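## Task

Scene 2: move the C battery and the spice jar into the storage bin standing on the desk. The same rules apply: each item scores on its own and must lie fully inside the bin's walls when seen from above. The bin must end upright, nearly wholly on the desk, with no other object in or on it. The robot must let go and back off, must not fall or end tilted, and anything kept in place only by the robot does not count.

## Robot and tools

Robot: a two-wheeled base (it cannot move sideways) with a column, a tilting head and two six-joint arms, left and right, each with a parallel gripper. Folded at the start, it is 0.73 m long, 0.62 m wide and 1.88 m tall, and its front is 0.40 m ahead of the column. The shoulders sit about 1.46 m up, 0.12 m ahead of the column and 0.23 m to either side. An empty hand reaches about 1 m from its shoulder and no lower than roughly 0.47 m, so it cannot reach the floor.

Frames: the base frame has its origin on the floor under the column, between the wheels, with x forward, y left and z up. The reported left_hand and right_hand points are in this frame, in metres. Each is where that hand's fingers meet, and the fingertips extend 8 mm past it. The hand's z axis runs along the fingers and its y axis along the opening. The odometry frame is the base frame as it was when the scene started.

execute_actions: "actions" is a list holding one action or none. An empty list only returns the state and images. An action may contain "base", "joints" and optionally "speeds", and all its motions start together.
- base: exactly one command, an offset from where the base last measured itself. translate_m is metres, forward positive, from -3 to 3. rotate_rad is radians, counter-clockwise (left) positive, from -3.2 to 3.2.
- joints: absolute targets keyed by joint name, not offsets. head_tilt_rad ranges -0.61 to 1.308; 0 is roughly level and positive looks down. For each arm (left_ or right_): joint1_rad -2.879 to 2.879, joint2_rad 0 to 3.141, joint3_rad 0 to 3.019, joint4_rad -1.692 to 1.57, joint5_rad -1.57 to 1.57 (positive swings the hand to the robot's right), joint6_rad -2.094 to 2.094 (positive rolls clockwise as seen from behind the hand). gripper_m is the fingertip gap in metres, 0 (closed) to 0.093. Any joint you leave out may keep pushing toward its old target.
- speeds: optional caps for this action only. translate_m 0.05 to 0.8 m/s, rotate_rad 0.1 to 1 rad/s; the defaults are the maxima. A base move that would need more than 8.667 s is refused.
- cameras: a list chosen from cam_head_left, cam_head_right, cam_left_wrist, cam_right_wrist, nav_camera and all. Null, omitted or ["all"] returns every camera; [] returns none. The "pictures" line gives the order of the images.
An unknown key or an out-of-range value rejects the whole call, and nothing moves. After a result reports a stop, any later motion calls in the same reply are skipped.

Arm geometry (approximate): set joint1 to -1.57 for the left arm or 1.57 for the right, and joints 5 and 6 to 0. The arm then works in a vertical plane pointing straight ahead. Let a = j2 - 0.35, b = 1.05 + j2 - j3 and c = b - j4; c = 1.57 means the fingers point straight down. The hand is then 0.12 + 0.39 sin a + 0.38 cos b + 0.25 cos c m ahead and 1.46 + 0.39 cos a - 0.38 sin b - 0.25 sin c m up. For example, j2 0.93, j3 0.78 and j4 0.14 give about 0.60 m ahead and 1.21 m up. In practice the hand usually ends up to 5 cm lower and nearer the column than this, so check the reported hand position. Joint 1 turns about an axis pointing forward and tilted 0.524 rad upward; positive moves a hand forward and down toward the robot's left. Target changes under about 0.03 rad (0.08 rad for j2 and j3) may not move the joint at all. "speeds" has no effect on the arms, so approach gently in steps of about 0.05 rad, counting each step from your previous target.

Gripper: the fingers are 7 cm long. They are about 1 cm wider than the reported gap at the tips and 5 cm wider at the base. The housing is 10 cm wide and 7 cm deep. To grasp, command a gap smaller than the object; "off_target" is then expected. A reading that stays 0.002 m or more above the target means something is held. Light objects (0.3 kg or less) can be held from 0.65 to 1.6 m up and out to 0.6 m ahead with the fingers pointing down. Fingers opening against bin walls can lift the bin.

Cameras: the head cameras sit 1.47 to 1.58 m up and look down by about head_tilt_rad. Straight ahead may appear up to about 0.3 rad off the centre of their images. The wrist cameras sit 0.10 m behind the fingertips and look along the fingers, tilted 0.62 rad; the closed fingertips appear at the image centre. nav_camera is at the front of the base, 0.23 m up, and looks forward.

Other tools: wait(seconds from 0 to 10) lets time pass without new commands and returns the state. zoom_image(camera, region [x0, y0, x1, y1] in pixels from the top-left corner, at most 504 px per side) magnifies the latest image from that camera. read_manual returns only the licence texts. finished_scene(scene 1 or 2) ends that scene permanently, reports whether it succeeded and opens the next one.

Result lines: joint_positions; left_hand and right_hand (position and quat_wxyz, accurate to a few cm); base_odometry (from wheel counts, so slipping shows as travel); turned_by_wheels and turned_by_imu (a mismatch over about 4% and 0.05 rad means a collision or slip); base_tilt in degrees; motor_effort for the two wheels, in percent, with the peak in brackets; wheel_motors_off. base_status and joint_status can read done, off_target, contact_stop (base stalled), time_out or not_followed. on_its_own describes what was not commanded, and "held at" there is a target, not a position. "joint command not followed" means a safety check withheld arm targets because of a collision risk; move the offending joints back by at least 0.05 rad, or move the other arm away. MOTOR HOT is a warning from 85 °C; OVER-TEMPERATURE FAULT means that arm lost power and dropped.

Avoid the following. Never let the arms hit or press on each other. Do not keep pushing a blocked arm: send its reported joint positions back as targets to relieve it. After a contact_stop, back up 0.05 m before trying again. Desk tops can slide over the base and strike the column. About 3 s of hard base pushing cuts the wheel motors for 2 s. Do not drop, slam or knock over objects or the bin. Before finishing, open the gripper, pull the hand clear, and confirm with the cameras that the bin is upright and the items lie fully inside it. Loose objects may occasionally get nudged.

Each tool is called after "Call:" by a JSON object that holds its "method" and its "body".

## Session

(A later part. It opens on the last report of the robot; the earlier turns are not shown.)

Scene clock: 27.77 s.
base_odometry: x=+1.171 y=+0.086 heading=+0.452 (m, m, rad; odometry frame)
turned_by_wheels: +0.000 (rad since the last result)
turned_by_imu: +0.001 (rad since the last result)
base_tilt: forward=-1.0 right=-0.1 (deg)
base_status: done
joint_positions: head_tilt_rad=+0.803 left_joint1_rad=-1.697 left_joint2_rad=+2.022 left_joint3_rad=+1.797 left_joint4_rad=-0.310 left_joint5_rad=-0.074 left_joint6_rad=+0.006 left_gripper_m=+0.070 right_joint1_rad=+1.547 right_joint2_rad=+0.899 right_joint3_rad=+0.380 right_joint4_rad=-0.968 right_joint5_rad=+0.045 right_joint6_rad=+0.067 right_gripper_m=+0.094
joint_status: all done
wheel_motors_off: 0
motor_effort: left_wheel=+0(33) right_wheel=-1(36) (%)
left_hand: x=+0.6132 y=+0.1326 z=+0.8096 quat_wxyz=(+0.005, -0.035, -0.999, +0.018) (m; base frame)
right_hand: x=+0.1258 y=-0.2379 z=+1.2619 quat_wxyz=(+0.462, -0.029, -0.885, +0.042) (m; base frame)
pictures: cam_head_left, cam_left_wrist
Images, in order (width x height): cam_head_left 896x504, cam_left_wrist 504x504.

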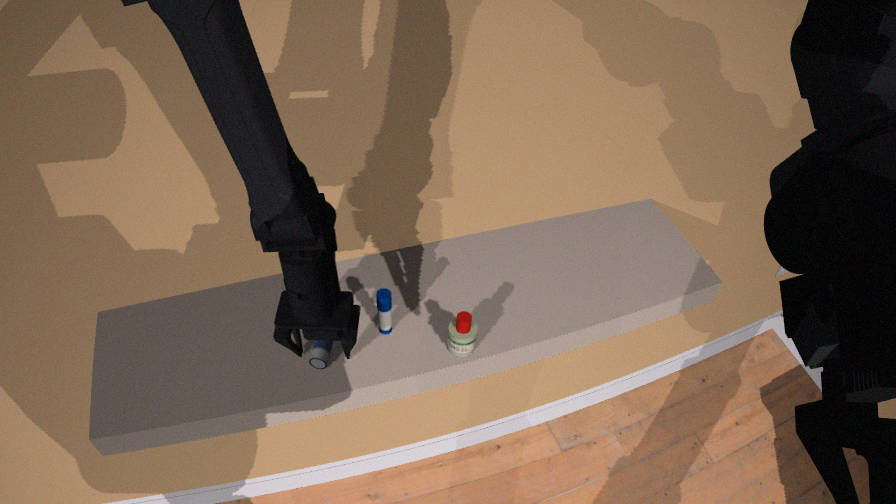

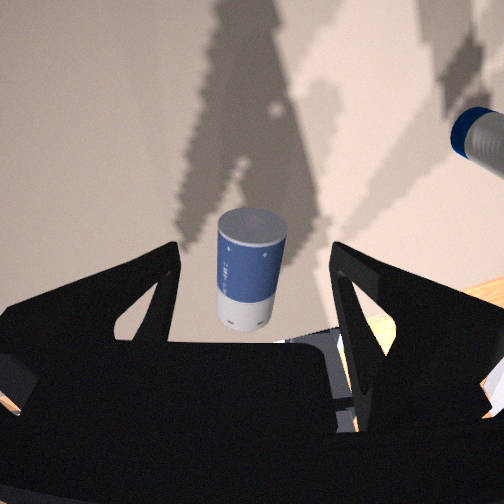

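j2 lagged target: likely on shelf. Grip.

Call:
{"method": "execute_actions", "body": {"actions": [{"joints":{"left_joint2_rad":2.03,"left_gripper_m":0.015}}], "cameras": ["cam_left_wrist"]}}

Call:
{"method": "execute_actions", "body": {"actions": [{"joints":{"left_joint2_rad":1.5,"left_joint3_rad":1.55,"left_joint4_rad":-0.45,"left_joint1_rad":-1.5,"left_joint5_rad":0}}], "cameras": ["cam_head_left","cam_left_wrist"]}}

Scene clock: 28.43 s.
base_odometry: x=+1.171 y=+0.086 heading=+0.452 (m, m, rad; odometry frame)
turned_by_wheels: +0.000 (rad since the last result)
turned_by_imu: +0.000 (rad since the last result)
base_tilt: forward=-0.9 right=-0.1 (deg)
base_status: not commanded
joint_positions: head_tilt_rad=+0.803 left_joint1_rad=-1.696 left_joint2_rad=+2.022 left_joint3_rad=+1.797 left_joint4_rad=-0.310 left_joint5_rad=-0.072 left_joint6_rad=+0.006 left_gripper_m=+0.026 right_joint1_rad=+1.547 right_joint2_rad=+0.899 right_joint3_rad=+0.380 right_joint4_rad=-0.968 right_joint5_rad=+0.045 right_joint6_rad=+0.067 right_gripper_m=+0.094
joint_status: left_gripper_m off_target (ended at +0.026, target +0.015); the others done
wheel_motors_off: 0
motor_effort: left_wheel=+0(1) right_wheel=+0(1) (%)
left_hand: x=+0.6132 y=+0.1330 z=+0.8096 quat_wxyz=(+0.005, -0.035, -0.999, +0.018) (m; base frame)
right_hand: x=+0.1258 y=-0.2379 z=+1.2619 quat_wxyz=(+0.462, -0.029, -0.885, +0.042) (m; base frame)
pictures: cam_left_wrist
Images, in order (width x height): cam_left_wrist 504x504.

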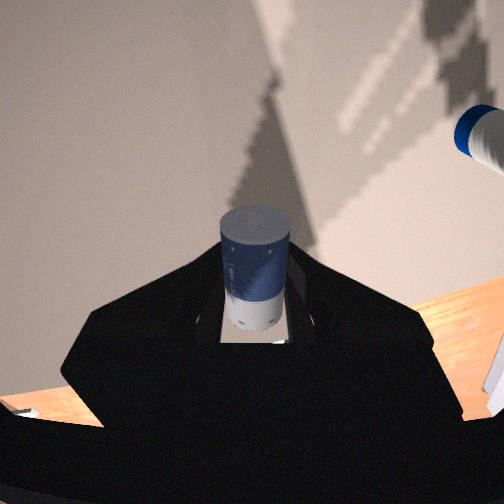

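Scene clock: 29.70 s.
base_odometry: x=+1.171 y=+0.086 heading=+0.452 (m, m, rad; odometry frame)
turned_by_wheels: +0.000 (rad since the last result)
turned_by_imu: +0.001 (rad since the last result)
base_tilt: forward=-0.9 right=-0.1 (deg)
base_status: not commanded
joint_positions: head_tilt_rad=+0.803 left_joint1_rad=-1.497 left_joint2_rad=+1.536 left_joint3_rad=+1.502 left_joint4_rad=-0.472 left_joint5_rad=+0.003 left_joint6_rad=-0.014 left_gripper_m=+0.026 right_joint1_rad=+1.547 right_joint2_rad=+0.899 right_joint3_rad=+0.380 right_joint4_rad=-0.968 right_joint5_rad=+0.045 right_joint6_rad=+0.067 right_gripper_m=+0.094
joint_status: all done
wheel_motors_off: 0
motor_effort: left_wheel=+4(12) right_wheel=+1(6) (%)
left_hand: x=+0.6639 y=+0.2739 z=+1.0177 quat_wxyz=(-0.009, +0.025, -0.999, -0.031) (m; base frame)
right_hand: x=+0.1259 y=-0.2379 z=+1.2619 quat_wxyz=(+0.462, -0.029, -0.885, +0.042) (m; base frame)
pictures: cam_head_left, cam_left_wrist
Images, in order (width x height): cam_head_left 896x504, cam_left_wrist 504x504.

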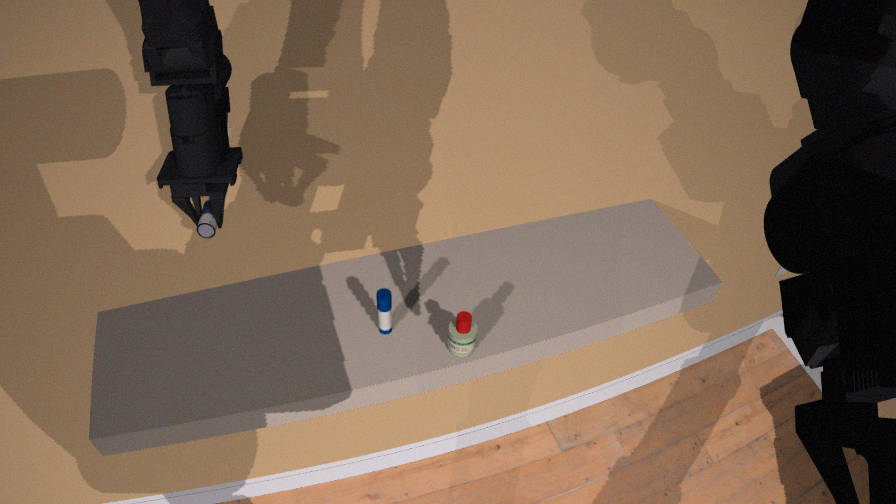

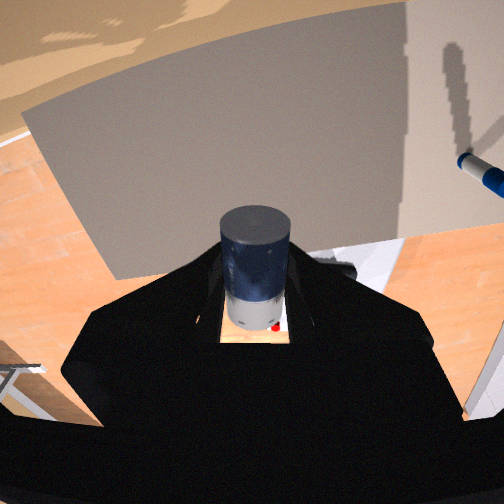

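Call:
{"method": "execute_actions", "body": {"actions": [{"joints":{"left_joint1_rad":-1.4,"right_joint1_rad":1.74,"right_joint5_rad":0.07,"right_joint6_rad":0,"right_joint2_rad":1.35,"right_joint3_rad":1.4,"right_joint4_rad":-0.45,"right_gripper_m":0.08}}], "cameras": []}}

Call:
{"method": "execute_actions", "body": {"actions": [{"joints":{"right_joint2_rad":1.62,"right_joint3_rad":1.56,"right_joint4_rad":-0.42}}], "cameras": ["cam_head_left","cam_right_wrist"]}}

Scene clock: 31.77 s.
base_odometry: x=+1.171 y=+0.086 heading=+0.452 (m, m, rad; odometry frame)
turned_by_wheels: +0.000 (rad since the last result)
turned_by_imu: +0.001 (rad since the last result)
base_tilt: forward=-1.0 right=-0.1 (deg)
base_status: not commanded
joint_positions: head_tilt_rad=+0.803 left_joint1_rad=-1.470 left_joint2_rad=+1.536 left_joint3_rad=+1.499 left_joint4_rad=-0.472 left_joint5_rad=+0.007 left_joint6_rad=+0.043 left_gripper_m=+0.026 right_joint1_rad=+1.742 right_joint2_rad=+1.344 right_joint3_rad=+1.386 right_joint4_rad=-0.459 right_joint5_rad=+0.069 right_joint6_rad=+0.010 right_gripper_m=+0.080
joint_status: left_joint1_rad time_out (moved +0.027 of +0.097); the others done
wheel_motors_off: 0
on_its_own: left_joint1_rad reads -1.470 and still pushes toward -1.400 since a time_out
motor_effort: left_wheel=+4(4) right_wheel=+4(4) (%)
left_hand: x=+0.6614 y=+0.2913 z=+1.0184 quat_wxyz=(-0.006, +0.003, -0.999, -0.041) (m; base frame)
right_hand: x=+0.6746 y=-0.1331 z=+1.1040 quat_wxyz=(-0.054, +0.032, -0.997, -0.042) (m; base frame)
pictures: none
No camera images: the call's "cameras" was empty. Leave "cameras" out to get every camera's image.

not run: a stop came earlier in this reply.

Call:
{"method": "execute_actions", "body": {"actions": [{"joints":{"left_joint1_rad":-1.55,"left_joint2_rad":1.17,"left_joint3_rad":1.1,"left_joint4_rad":-0.5,"left_joint6_rad":0,"right_joint2_rad":1.6,"right_joint3_rad":1.54,"right_joint4_rad":-0.42}}], "cameras": ["cam_head_left","cam_right_wrist"]}}

Scene clock: 33.10 s.
base_odometry: x=+1.171 y=+0.086 heading=+0.452 (m, m, rad; odometry frame)
turned_by_wheels: +0.000 (rad since the last result)
turned_by_imu: +0.001 (rad since the last result)
base_tilt: forward=-0.9 right=-0.1 (deg)
base_status: not commanded
joint_positions: head_tilt_rad=+0.803 left_joint1_rad=-1.557 left_joint2_rad=+1.164 left_joint3_rad=+1.090 left_joint4_rad=-0.489 left_joint5_rad=+0.001 left_joint6_rad=+0.008 left_gripper_m=+0.026 right_joint1_rad=+1.742 right_joint2_rad=+1.611 right_joint3_rad=+1.536 right_joint4_rad=-0.428 right_joint5_rad=+0.069 right_joint6_rad=+0.010 right_gripper_m=+0.080
joint_status: all done
wheel_motors_off: 0
motor_effort: left_wheel=+2(4) right_wheel=+1(6) (%)
left_hand: x=+0.5609 y=+0.2315 z=+1.1297 quat_wxyz=(+0.020, -0.001, -1.000, -0.005) (m; base frame)
right_hand: x=+0.6576 y=-0.1175 z=+0.9897 quat_wxyz=(-0.012, +0.037, -0.998, -0.040) (m; base frame)
pictures: cam_head_left, cam_right_wrist
Images, in order (width x height): cam_head_left 896x504, cam_right_wrist 504x504.

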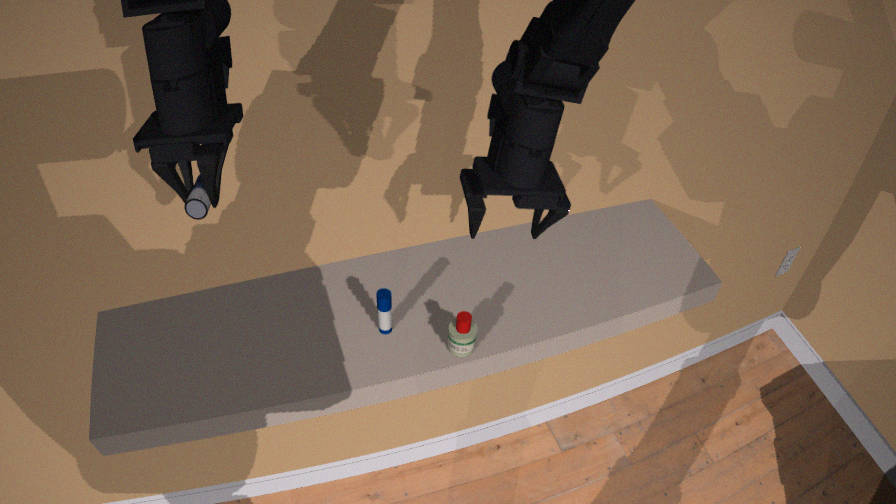

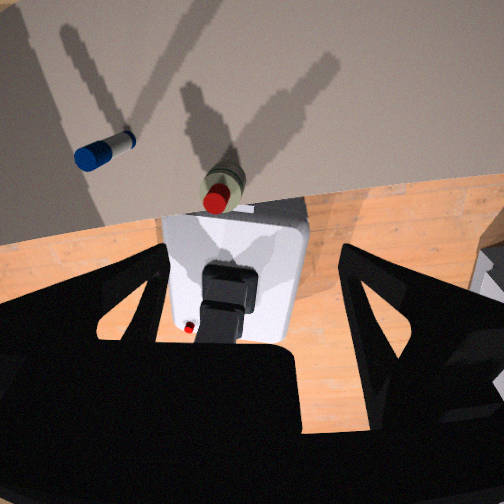

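Call:
{"method": "execute_actions", "body": {"actions": [{"joints":{"right_joint1_rad":1.79,"right_joint2_rad":1.73,"right_joint3_rad":1.53,"right_joint4_rad":-0.31}}], "cameras": ["cam_head_left","cam_right_wrist"]}}

Scene clock: 34.23 s.
base_odometry: x=+1.171 y=+0.086 heading=+0.452 (m, m, rad; odometry frame)
turned_by_wheels: +0.000 (rad since the last result)
turned_by_imu: +0.000 (rad since the last result)
base_tilt: forward=-0.9 right=-0.2 (deg)
base_status: not commanded
joint_positions: head_tilt_rad=+0.803 left_joint1_rad=-1.557 left_joint2_rad=+1.164 left_joint3_rad=+1.090 left_joint4_rad=-0.489 left_joint5_rad=+0.001 left_joint6_rad=+0.008 left_gripper_m=+0.026 right_joint1_rad=+1.790 right_joint2_rad=+1.743 right_joint3_rad=+1.528 right_joint4_rad=-0.322 right_joint5_rad=+0.069 right_joint6_rad=+0.010 right_gripper_m=+0.080
joint_status: all done
wheel_motors_off: 0
motor_effort: left_wheel=+1(2) right_wheel=-1(0) (%)
left_hand: x=+0.5609 y=+0.2315 z=+1.1297 quat_wxyz=(+0.020, -0.001, -1.000, -0.005) (m; base frame)
right_hand: x=+0.6081 y=-0.0765 z=+0.9264 quat_wxyz=(+0.005, +0.051, -0.997, -0.060) (m; base frame)
pictures: cam_head_left, cam_right_wrist
Images, in order (width x height): cam_head_left 896x504, cam_right_wrist 504x504.

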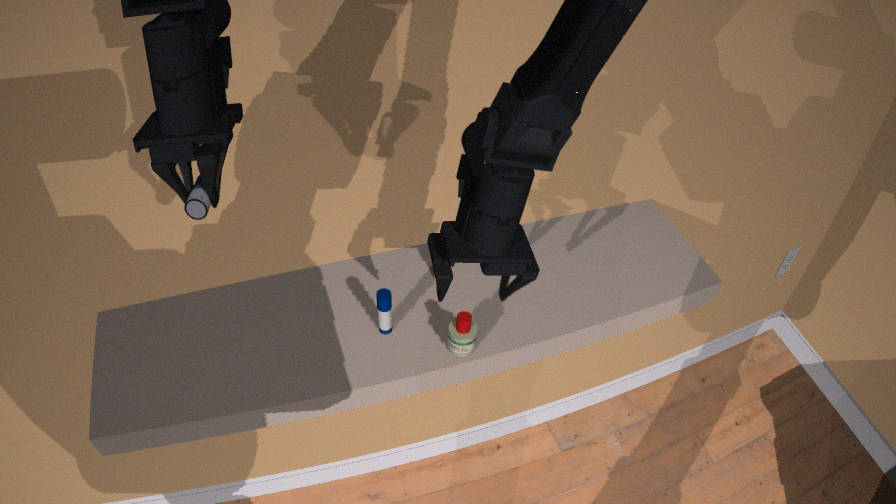

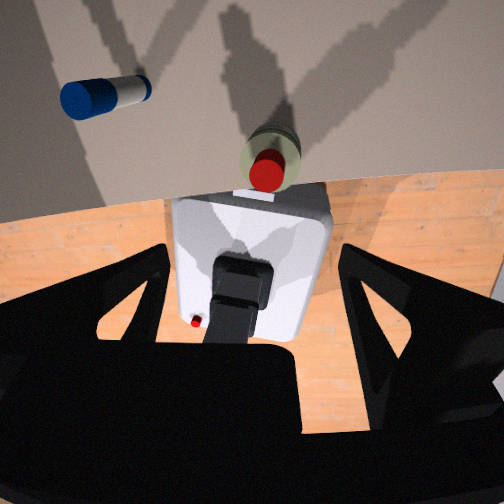

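Call:
{"method": "execute_actions", "body": {"actions": [{"base":{"translate_m":0.045},"speeds":{"translate_m":0.05},"joints":{"right_joint2_rad":1.85,"right_joint3_rad":1.6,"right_joint4_rad":-0.32}}], "cameras": ["cam_head_left","cam_right_wrist"]}}

Scene clock: 36.17 s.
base_odometry: x=+1.211 y=+0.106 heading=+0.453 (m, m, rad; odometry frame)
turned_by_wheels: +0.001 (rad since the last result)
turned_by_imu: +0.001 (rad since the last result)
base_tilt: forward=-1.0 right=+0.0 (deg)
base_status: done
joint_positions: head_tilt_rad=+0.803 left_joint1_rad=-1.557 left_joint2_rad=+1.165 left_joint3_rad=+1.090 left_joint4_rad=-0.489 left_joint5_rad=+0.001 left_joint6_rad=+0.008 left_gripper_m=+0.026 right_joint1_rad=+1.790 right_joint2_rad=+1.854 right_joint3_rad=+1.598 right_joint4_rad=-0.322 right_joint5_rad=+0.069 right_joint6_rad=+0.010 right_gripper_m=+0.080
joint_status: all done
wheel_motors_off: 0
motor_effort: left_wheel=+1(34) right_wheel=-1(39) (%)
left_hand: x=+0.5607 y=+0.2315 z=+1.1293 quat_wxyz=(+0.020, -0.001, -1.000, -0.005) (m; base frame)
right_hand: x=+0.5876 y=-0.0700 z=+0.8805 quat_wxyz=(+0.025, +0.053, -0.997, -0.059) (m; base frame)
pictures: cam_head_left, cam_right_wrist
Images, in order (width x height): cam_head_left 896x504, cam_right_wrist 504x504.

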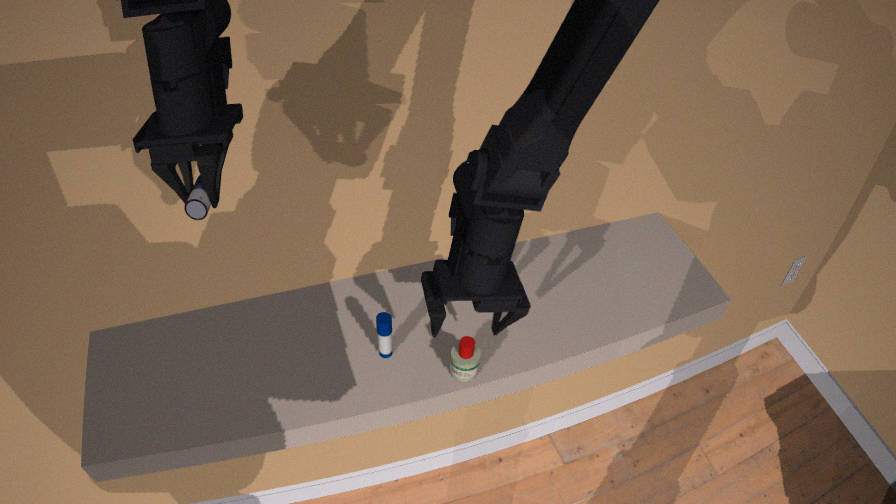

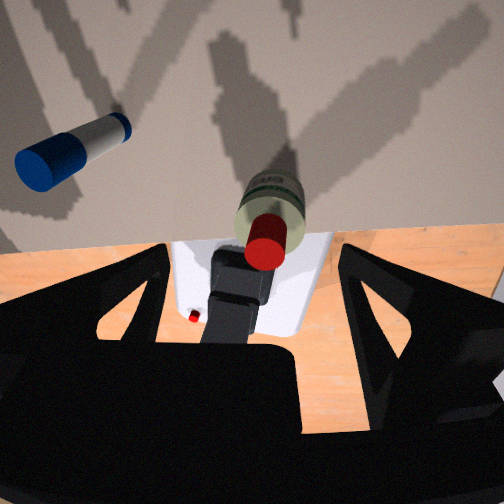

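Call:
{"method": "execute_actions", "body": {"actions": [{"base":{"translate_m":0.012},"speeds":{"translate_m":0.05},"joints":{"right_joint1_rad":1.75,"right_joint2_rad":1.98,"right_joint3_rad":1.69,"right_joint4_rad":-0.31}}], "cameras": ["cam_head_left","cam_right_wrist"]}}

Scene clock: 37.20 s.
base_odometry: x=+1.222 y=+0.111 heading=+0.453 (m, m, rad; odometry frame)
turned_by_wheels: +0.000 (rad since the last result)
turned_by_imu: +0.001 (rad since the last result)
base_tilt: forward=-1.0 right=-0.1 (deg)
base_status: done
joint_positions: head_tilt_rad=+0.803 left_joint1_rad=-1.557 left_joint2_rad=+1.165 left_joint3_rad=+1.092 left_joint4_rad=-0.489 left_joint5_rad=+0.001 left_joint6_rad=+0.008 left_gripper_m=+0.026 right_joint1_rad=+1.752 right_joint2_rad=+1.985 right_joint3_rad=+1.692 right_joint4_rad=-0.319 right_joint5_rad=+0.069 right_joint6_rad=+0.010 right_gripper_m=+0.080
joint_status: all done
wheel_motors_off: 0
motor_effort: left_wheel=+0(32) right_wheel=-1(40) (%)
left_hand: x=+0.5617 y=+0.2315 z=+1.1295 quat_wxyz=(+0.019, -0.001, -1.000, -0.005) (m; base frame)
right_hand: x=+0.5676 y=-0.0924 z=+0.8230 quat_wxyz=(+0.043, +0.045, -0.997, -0.041) (m; base frame)
pictures: cam_head_left, cam_right_wrist
Images, in order (width x height): cam_head_left 896x504, cam_right_wrist 504x504.

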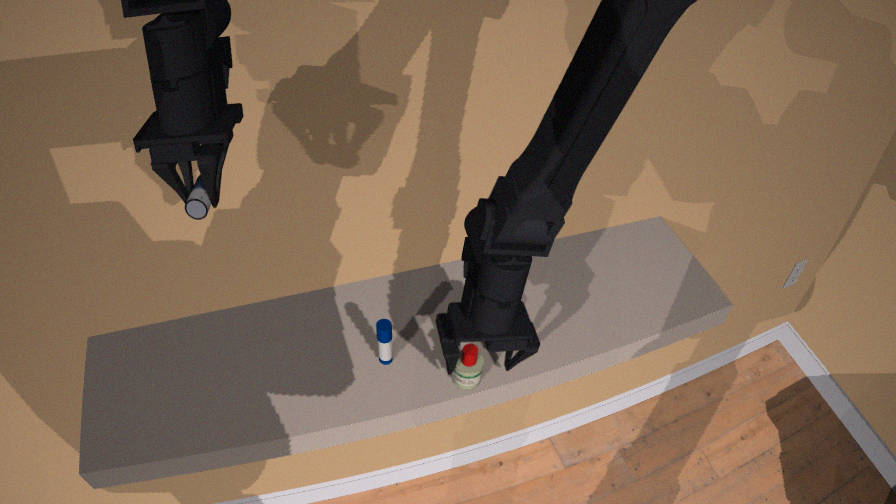

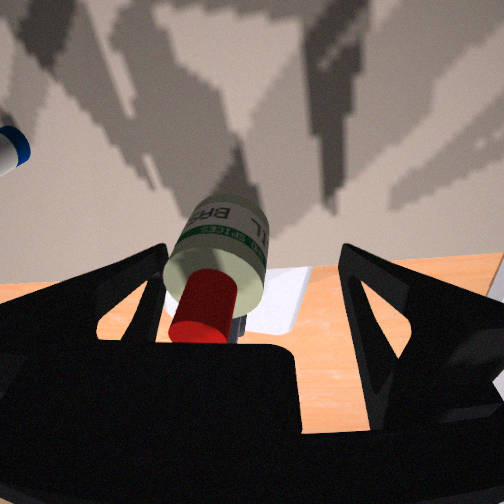

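Call:
{"method": "execute_actions", "body": {"actions": [{"joints":{"right_joint1_rad":1.785,"right_gripper_m":0.025}}], "cameras": ["cam_right_wrist"]}}

Call:
{"method": "execute_actions", "body": {"actions": [{"joints":{"right_joint2_rad":1.45,"right_joint3_rad":1.45,"right_joint4_rad":-0.45,"right_joint1_rad":1.65,"right_joint5_rad":0}}], "cameras": ["cam_head_left","cam_right_wrist"]}}

Scene clock: 38.00 s.
base_odometry: x=+1.222 y=+0.111 heading=+0.453 (m, m, rad; odometry frame)
turned_by_wheels: +0.000 (rad since the last result)
turned_by_imu: +0.000 (rad since the last result)
base_tilt: forward=-0.9 right=-0.1 (deg)
base_status: not commanded
joint_positions: head_tilt_rad=+0.803 left_joint1_rad=-1.557 left_joint2_rad=+1.165 left_joint3_rad=+1.092 left_joint4_rad=-0.489 left_joint5_rad=+0.001 left_joint6_rad=+0.008 left_gripper_m=+0.026 right_joint1_rad=+1.779 right_joint2_rad=+1.985 right_joint3_rad=+1.692 right_joint4_rad=-0.319 right_joint5_rad=+0.070 right_joint6_rad=+0.010 right_gripper_m=+0.040
joint_status: right_gripper_m off_target (ended at +0.040, target +0.025); the others done
wheel_motors_off: 0
motor_effort: left_wheel=+1(0) right_wheel=+0(0) (%)
left_hand: x=+0.5617 y=+0.2315 z=+1.1295 quat_wxyz=(+0.019, -0.001, -1.000, -0.005) (m; base frame)
right_hand: x=+0.5657 y=-0.0709 z=+0.8264 quat_wxyz=(+0.042, +0.053, -0.996, -0.053) (m; base frame)
pictures: cam_right_wrist
Images, in order (width x height): cam_right_wrist 504x504.

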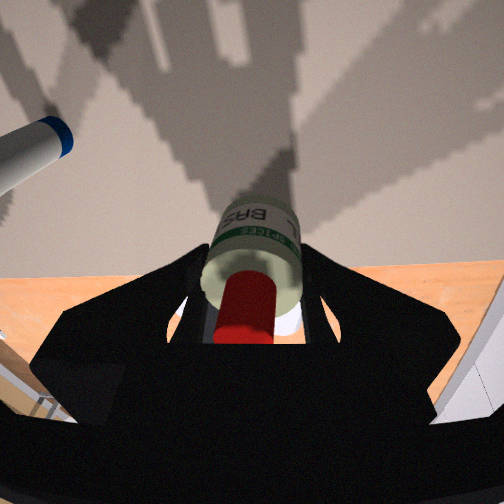

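Scene clock: 39.67 s.
base_odometry: x=+1.222 y=+0.111 heading=+0.453 (m, m, rad; odometry frame)
turned_by_wheels: +0.000 (rad since the last result)
turned_by_imu: +0.001 (rad since the last result)
base_tilt: forward=-1.0 right=+0.0 (deg)
base_status: not commanded
joint_positions: head_tilt_rad=+0.803 left_joint1_rad=-1.557 left_joint2_rad=+1.165 left_joint3_rad=+1.092 left_joint4_rad=-0.489 left_joint5_rad=+0.001 left_joint6_rad=+0.008 left_gripper_m=+0.026 right_joint1_rad=+1.646 right_joint2_rad=+1.455 right_joint3_rad=+1.456 right_joint4_rad=-0.446 right_joint5_rad=+0.002 right_joint6_rad=+0.010 right_gripper_m=+0.040
joint_status: all done
wheel_motors_off: 0
motor_effort: left_wheel=+0(1) right_wheel=-1(2) (%)
left_hand: x=+0.5617 y=+0.2315 z=+1.1295 quat_wxyz=(+0.019, -0.001, -1.000, -0.005) (m; base frame)
right_hand: x=+0.6780 y=-0.1767 z=+1.0534 quat_wxyz=(-0.039, +0.013, -0.999, -0.033) (m; base frame)
pictures: cam_head_left, cam_right_wrist
Images, in order (width x height): cam_head_left 896x504, cam_right_wrist 504x504.

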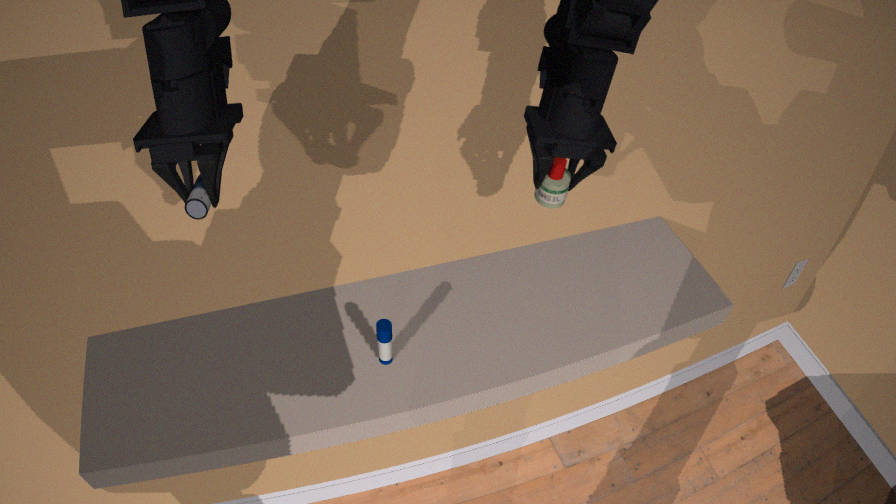

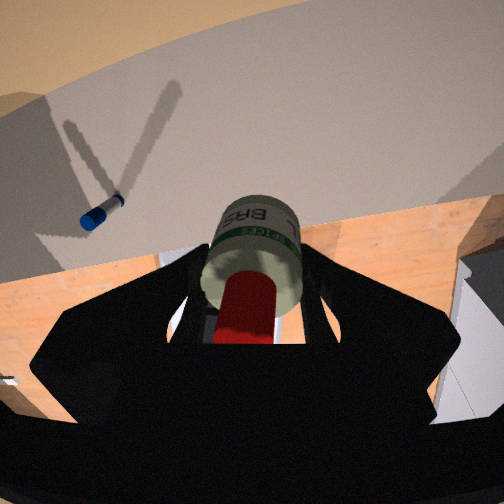

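Call:
{"method": "execute_actions", "body": {"actions": [{"base":{"translate_m":-0.55},"joints":{"right_joint1_rad":1.57,"right_joint2_rad":1.17,"right_joint3_rad":1.1,"right_joint4_rad":-0.5,"head_tilt_rad":0.45}}], "cameras": []}}

Call:
{"method": "execute_actions", "body": {"actions": [{"base":{"rotate_rad":2.6}}], "cameras": ["cam_head_left","nav_camera"]}}

Scene clock: 42.27 s.
base_odometry: x=+0.728 y=-0.130 heading=+0.455 (m, m, rad; odometry frame)
turned_by_wheels: +0.002 (rad since the last result)
turned_by_imu: +0.004 (rad since the last result)
base_tilt: forward=-1.0 right=-0.1 (deg)
base_status: done
joint_positions: head_tilt_rad=+0.468 left_joint1_rad=-1.557 left_joint2_rad=+1.165 left_joint3_rad=+1.090 left_joint4_rad=-0.489 left_joint5_rad=+0.001 left_joint6_rad=+0.008 left_gripper_m=+0.026 right_joint1_rad=+1.562 right_joint2_rad=+1.164 right_joint3_rad=+1.104 right_joint4_rad=-0.485 right_joint5_rad=+0.000 right_joint6_rad=+0.010 right_gripper_m=+0.040
joint_status: all done
wheel_motors_off: 0
motor_effort: left_wheel=+2(53) right_wheel=-2(43) (%)
left_hand: x=+0.5604 y=+0.2315 z=+1.1290 quat_wxyz=(+0.021, +0.000, -1.000, -0.005) (m; base frame)
right_hand: x=+0.5702 y=-0.2301 z=+1.1319 quat_wxyz=(+0.011, -0.007, -1.000, +0.004) (m; base frame)
pictures: none
No camera images: the call's "cameras" was empty. Leave "cameras" out to get every camera's image.

Scene clock: 46.40 s.
base_odometry: x=+0.728 y=-0.130 heading=+3.054 (m, m, rad; odometry frame)
turned_by_wheels: +2.599 (rad since the last result)
turned_by_imu: +2.552 (rad since the last result)
base_tilt: forward=-1.0 right=-0.1 (deg)
base_status: done
joint_positions: head_tilt_rad=+0.468 left_joint1_rad=-1.556 left_joint2_rad=+1.165 left_joint3_rad=+1.090 left_joint4_rad=-0.489 left_joint5_rad=+0.001 left_joint6_rad=+0.008 left_gripper_m=+0.026 right_joint1_rad=+1.565 right_joint2_rad=+1.164 right_joint3_rad=+1.104 right_joint4_rad=-0.485 right_joint5_rad=+0.000 right_joint6_rad=+0.010 right_gripper_m=+0.040
joint_status: not commanded
wheel_motors_off: 0
motor_effort: left_wheel=-5(41) right_wheel=+5(58) (%)
left_hand: x=+0.5604 y=+0.2319 z=+1.1290 quat_wxyz=(+0.021, +0.000, -1.000, -0.006) (m; base frame)
right_hand: x=+0.5702 y=-0.2287 z=+1.1319 quat_wxyz=(+0.011, -0.006, -1.000, +0.003) (m; base frame)
pictures: cam_head_left, nav_camera
Images, in order (width x height): cam_head_left 896x504, nav_camera 896x504.

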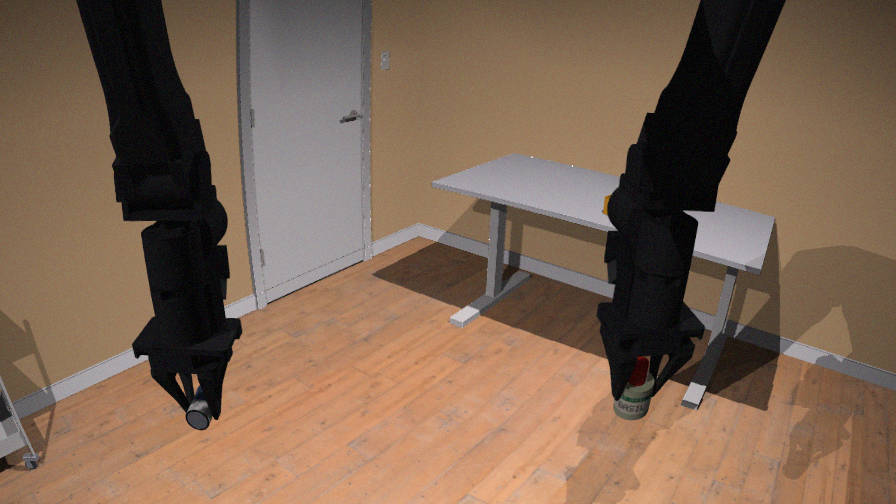

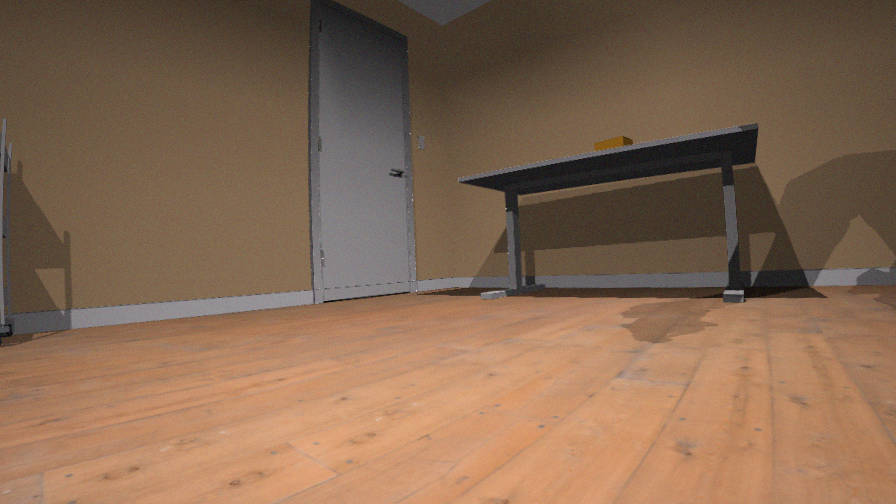

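Call:
{"method": "execute_actions", "body": {"actions": [{"base":{"translate_m":1.0}}], "cameras": []}}

Call:
{"method": "execute_actions", "body": {"actions": [{"base":{"rotate_rad":-0.71},"joints":{"head_tilt_rad":0.65}}], "cameras": ["cam_head_left","nav_camera"]}}

Scene clock: 49.83 s.
base_odometry: x=-0.269 y=-0.043 heading=+3.055 (m, m, rad; odometry frame)
turned_by_wheels: +0.000 (rad since the last result)
turned_by_imu: +0.000 (rad since the last result)
base_tilt: forward=-1.0 right=-0.2 (deg)
base_status: done
joint_positions: head_tilt_rad=+0.468 left_joint1_rad=-1.556 left_joint2_rad=+1.165 left_joint3_rad=+1.092 left_joint4_rad=-0.489 left_joint5_rad=+0.001 left_joint6_rad=+0.008 left_gripper_m=+0.026 right_joint1_rad=+1.565 right_joint2_rad=+1.165 right_joint3_rad=+1.103 right_joint4_rad=-0.486 right_joint5_rad=+0.000 right_joint6_rad=+0.010 right_gripper_m=+0.040
joint_status: not commanded
wheel_motors_off: 0
motor_effort: left_wheel=+0(54) right_wheel=+0(64) (%)
left_hand: x=+0.5618 y=+0.2319 z=+1.1294 quat_wxyz=(+0.019, +0.000, -1.000, -0.006) (m; base frame)
right_hand: x=+0.5691 y=-0.2287 z=+1.1313 quat_wxyz=(+0.012, -0.006, -1.000, +0.003) (m; base frame)
pictures: none
No camera images: the call's "cameras" was empty. Leave "cameras" out to get every camera's image.

Scene clock: 52.03 s.
base_odometry: x=-0.269 y=-0.043 heading=+2.345 (m, m, rad; odometry frame)
turned_by_wheels: -0.709 (rad since the last result)
turned_by_imu: -0.692 (rad since the last result)
base_tilt: forward=-1.0 right=+0.0 (deg)
base_status: done
joint_positions: head_tilt_rad=+0.653 left_joint1_rad=-1.556 left_joint2_rad=+1.165 left_joint3_rad=+1.092 left_joint4_rad=-0.489 left_joint5_rad=+0.001 left_joint6_rad=+0.007 left_gripper_m=+0.026 right_joint1_rad=+1.566 right_joint2_rad=+1.165 right_joint3_rad=+1.103 right_joint4_rad=-0.486 right_joint5_rad=+0.000 right_joint6_rad=+0.010 right_gripper_m=+0.040
joint_status: all done
wheel_motors_off: 0
motor_effort: left_wheel=+4(36) right_wheel=-4(57) (%)
left_hand: x=+0.5618 y=+0.2321 z=+1.1294 quat_wxyz=(+0.019, +0.000, -1.000, -0.006) (m; base frame)
right_hand: x=+0.5691 y=-0.2279 z=+1.1313 quat_wxyz=(+0.012, -0.006, -1.000, +0.002) (m; base frame)
pictures: cam_head_left, nav_camera
Images, in order (width x height): cam_head_left 896x504, nav_camera 896x504.

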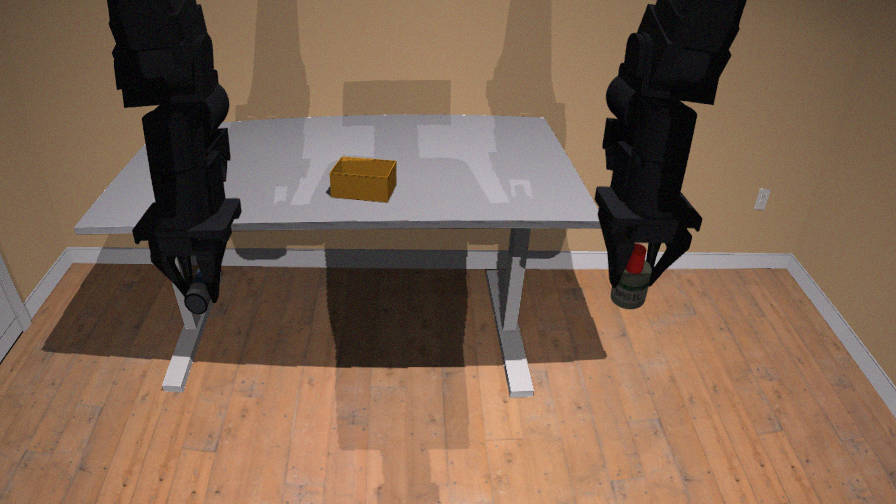

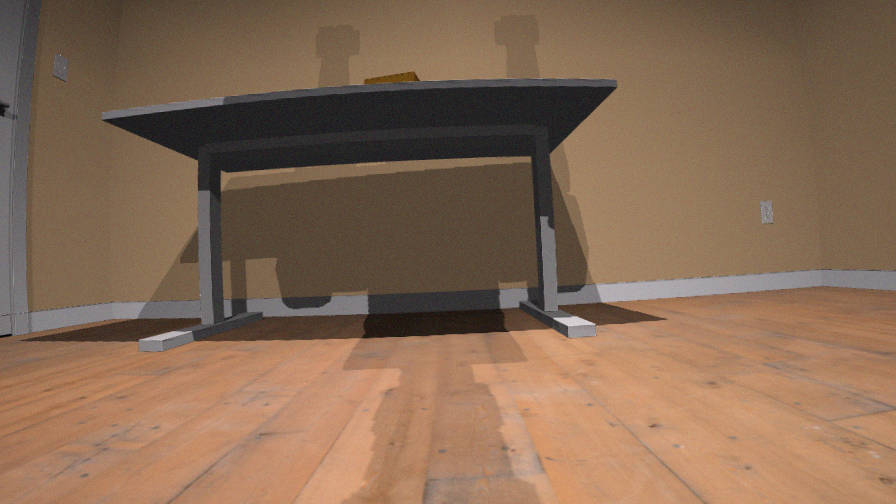

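Call:
{"method": "execute_actions", "body": {"actions": [{"base":{"translate_m":0.6},"joints":{"head_tilt_rad":0.85,"left_joint1_rad":-1.72,"left_joint5_rad":-0.08,"left_joint2_rad":1.4,"left_joint3_rad":1.4,"left_joint4_rad":-0.45}}], "cameras": ["cam_head_left","nav_camera","cam_left_wrist"]}}

Scene clock: 55.03 s.
base_odometry: x=-0.688 y=+0.386 heading=+2.345 (m, m, rad; odometry frame)
turned_by_wheels: +0.000 (rad since the last result)
turned_by_imu: +0.000 (rad since the last result)
base_tilt: forward=-1.0 right=+0.0 (deg)
base_status: done
joint_positions: head_tilt_rad=+0.852 left_joint1_rad=-1.732 left_joint2_rad=+1.409 left_joint3_rad=+1.385 left_joint4_rad=-0.463 left_joint5_rad=-0.079 left_joint6_rad=+0.007 left_gripper_m=+0.026 right_joint1_rad=+1.566 right_joint2_rad=+1.166 right_joint3_rad=+1.103 right_joint4_rad=-0.487 right_joint5_rad=+0.000 right_joint6_rad=+0.010 right_gripper_m=+0.040
joint_status: all done
wheel_motors_off: 0
motor_effort: left_wheel=+0(53) right_wheel=-1(70) (%)
left_hand: x=+0.6488 y=+0.1372 z=+1.0680 quat_wxyz=(-0.020, -0.042, -0.998, +0.031) (m; base frame)
right_hand: x=+0.5685 y=-0.2279 z=+1.1308 quat_wxyz=(+0.013, -0.006, -1.000, +0.002) (m; base frame)
pictures: cam_head_left, cam_left_wrist, nav_camera
Images, in order (width x height): cam_head_left 896x504, cam_left_wrist 504x504, nav_camera 896x504.

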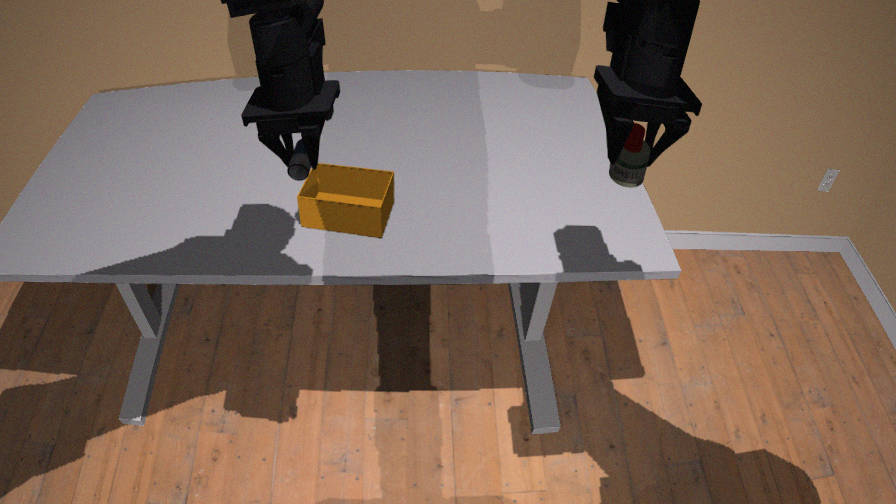

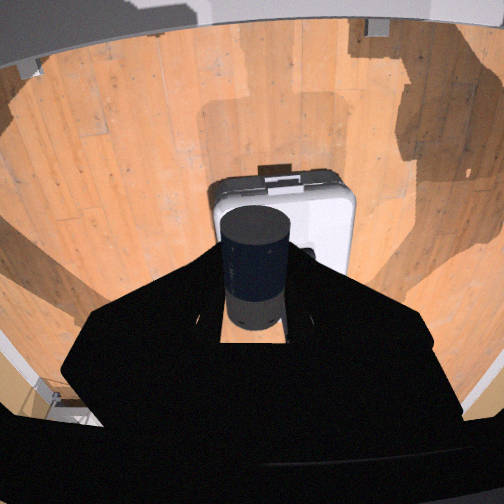

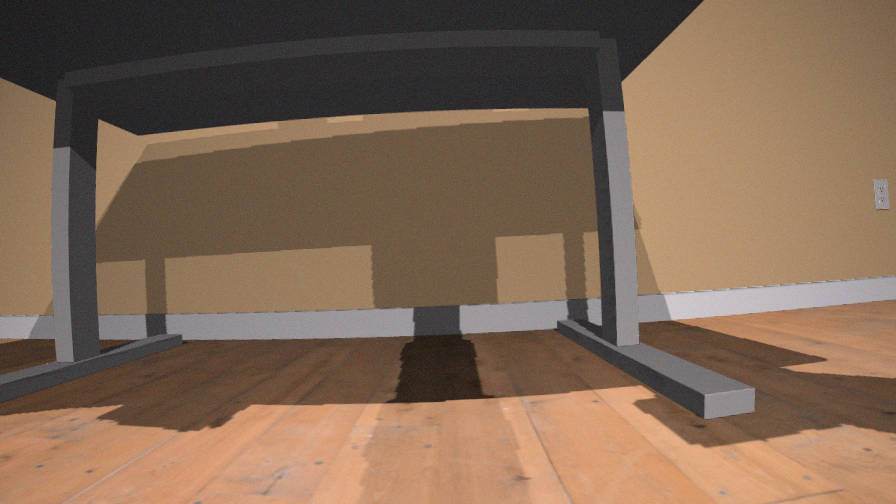

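Call:
{"method": "execute_actions", "body": {"actions": [{"base":{"translate_m":0.19},"speeds":{"translate_m":0.2}}], "cameras": ["cam_head_left","cam_left_wrist"]}}

Scene clock: 57.13 s.
base_odometry: x=-0.821 y=+0.522 heading=+2.345 (m, m, rad; odometry frame)
turned_by_wheels: +0.000 (rad since the last result)
turned_by_imu: +0.000 (rad since the last result)
base_tilt: forward=-1.0 right=-0.1 (deg)
base_status: done
joint_positions: head_tilt_rad=+0.852 left_joint1_rad=-1.732 left_joint2_rad=+1.409 left_joint3_rad=+1.385 left_joint4_rad=-0.463 left_joint5_rad=-0.079 left_joint6_rad=+0.007 left_gripper_m=+0.026 right_joint1_rad=+1.566 right_joint2_rad=+1.167 right_joint3_rad=+1.102 right_joint4_rad=-0.487 right_joint5_rad=+0.000 right_joint6_rad=+0.010 right_gripper_m=+0.040
joint_status: not commanded
wheel_motors_off: 0
motor_effort: left_wheel=+1(31) right_wheel=+0(37) (%)
left_hand: x=+0.6491 y=+0.1372 z=+1.0680 quat_wxyz=(-0.020, -0.042, -0.998, +0.031) (m; base frame)
right_hand: x=+0.5675 y=-0.2279 z=+1.1303 quat_wxyz=(+0.014, -0.006, -1.000, +0.002) (m; base frame)
pictures: cam_head_left, cam_left_wrist
Images, in order (width x height): cam_head_left 896x504, cam_left_wrist 504x504.

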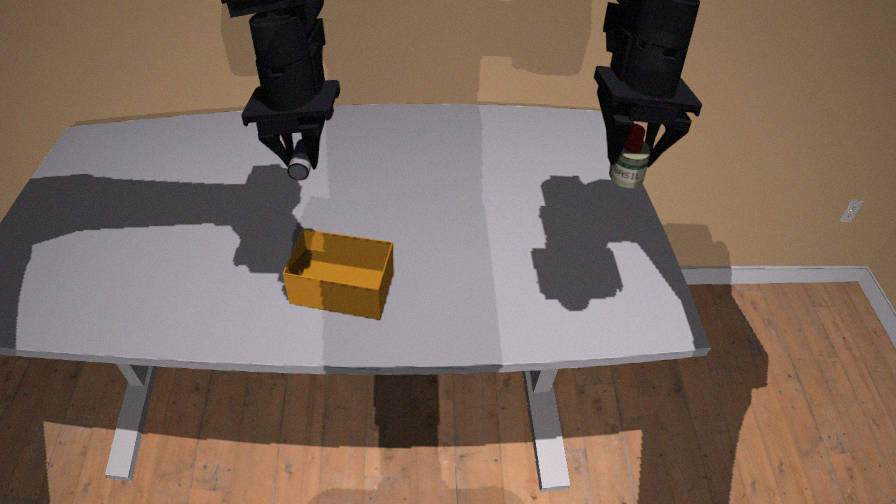

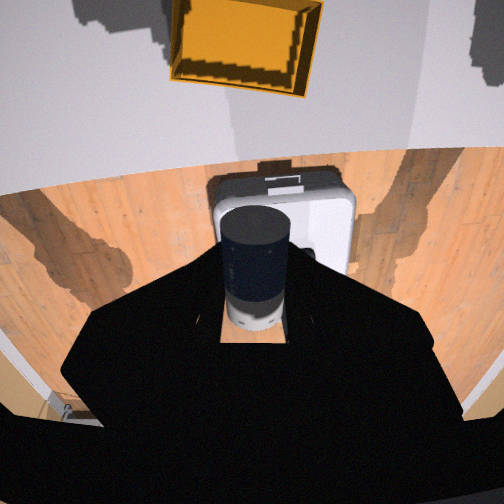

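Call:
{"method": "execute_actions", "body": {"actions": [{"joints":{"left_joint1_rad":-1.69,"left_joint2_rad":1.9,"left_joint3_rad":1.86,"left_joint4_rad":-0.47}}], "cameras": ["cam_head_left","cam_left_wrist"]}}

Scene clock: 58.73 s.
base_odometry: x=-0.821 y=+0.522 heading=+2.345 (m, m, rad; odometry frame)
turned_by_wheels: +0.000 (rad since the last result)
turned_by_imu: +0.001 (rad since the last result)
base_tilt: forward=-0.9 right=-0.1 (deg)
base_status: not commanded
joint_positions: head_tilt_rad=+0.852 left_joint1_rad=-1.696 left_joint2_rad=+1.923 left_joint3_rad=+1.839 left_joint4_rad=-0.464 left_joint5_rad=-0.079 left_joint6_rad=+0.007 left_gripper_m=+0.026 right_joint1_rad=+1.566 right_joint2_rad=+1.167 right_joint3_rad=+1.102 right_joint4_rad=-0.487 right_joint5_rad=+0.000 right_joint6_rad=+0.010 right_gripper_m=+0.040
joint_status: all done
wheel_motors_off: 0
motor_effort: left_wheel=+0(1) right_wheel=+0(0) (%)
left_hand: x=+0.6628 y=+0.1376 z=+0.8671 quat_wxyz=(+0.011, -0.036, -0.999, +0.014) (m; base frame)
right_hand: x=+0.5675 y=-0.2279 z=+1.1303 quat_wxyz=(+0.014, -0.006, -1.000, +0.002) (m; base frame)
pictures: cam_head_left, cam_left_wrist
Images, in order (width x height): cam_head_left 896x504, cam_left_wrist 504x504.

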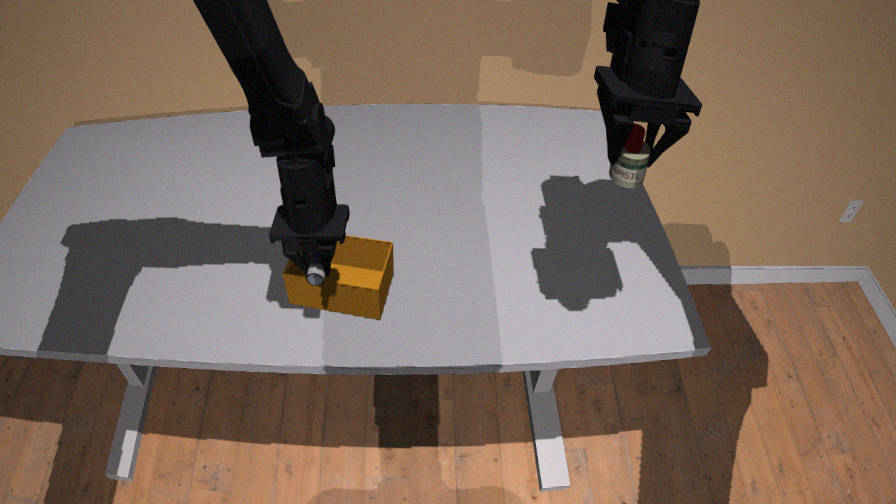

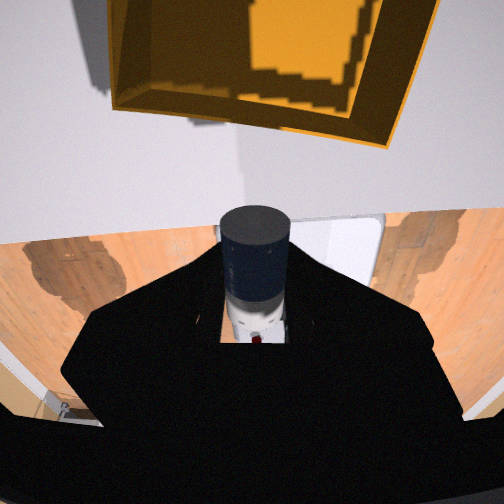

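Call:
{"method": "execute_actions", "body": {"actions": [{"base":{"translate_m":0.075},"speeds":{"translate_m":0.08},"joints":{"left_joint1_rad":-1.64}}], "cameras": ["cam_head_left","cam_left_wrist"]}}

Scene clock: 60.40 s.
base_odometry: x=-0.874 y=+0.576 heading=+2.345 (m, m, rad; odometry frame)
turned_by_wheels: +0.000 (rad since the last result)
turned_by_imu: +0.000 (rad since the last result)
base_tilt: forward=-1.0 right=-0.1 (deg)
base_status: done
joint_positions: head_tilt_rad=+0.852 left_joint1_rad=-1.638 left_joint2_rad=+1.921 left_joint3_rad=+1.844 left_joint4_rad=-0.464 left_joint5_rad=-0.079 left_joint6_rad=+0.007 left_gripper_m=+0.026 right_joint1_rad=+1.566 right_joint2_rad=+1.167 right_joint3_rad=+1.101 right_joint4_rad=-0.487 right_joint5_rad=+0.000 right_joint6_rad=+0.010 right_gripper_m=+0.040
joint_status: all done
wheel_motors_off: 0
motor_effort: left_wheel=+0(33) right_wheel=-1(37) (%)
left_hand: x=+0.6687 y=+0.1842 z=+0.8656 quat_wxyz=(+0.008, -0.021, -1.000, -0.011) (m; base frame)
right_hand: x=+0.5670 y=-0.2279 z=+1.1302 quat_wxyz=(+0.015, -0.006, -1.000, +0.002) (m; base frame)
pictures: cam_head_left, cam_left_wrist
Images, in order (width x height): cam_head_left 896x504, cam_left_wrist 504x504.

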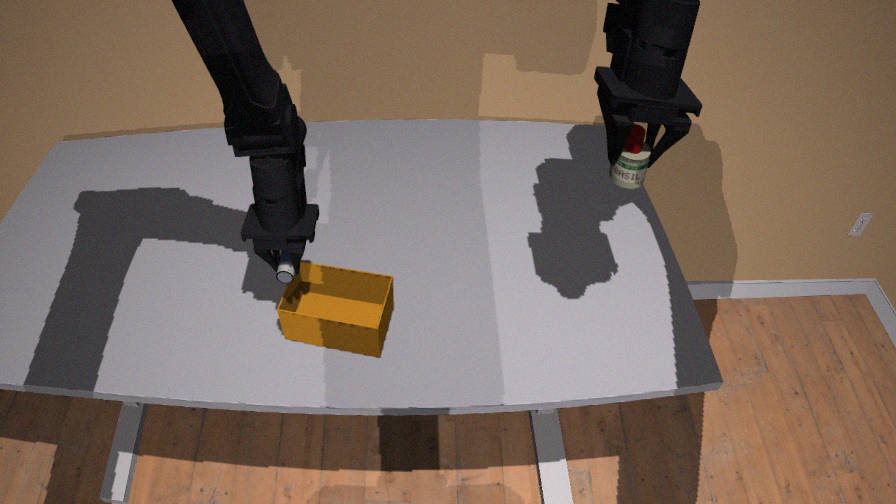

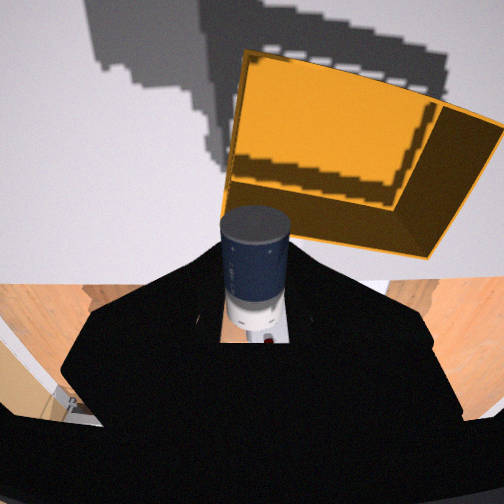

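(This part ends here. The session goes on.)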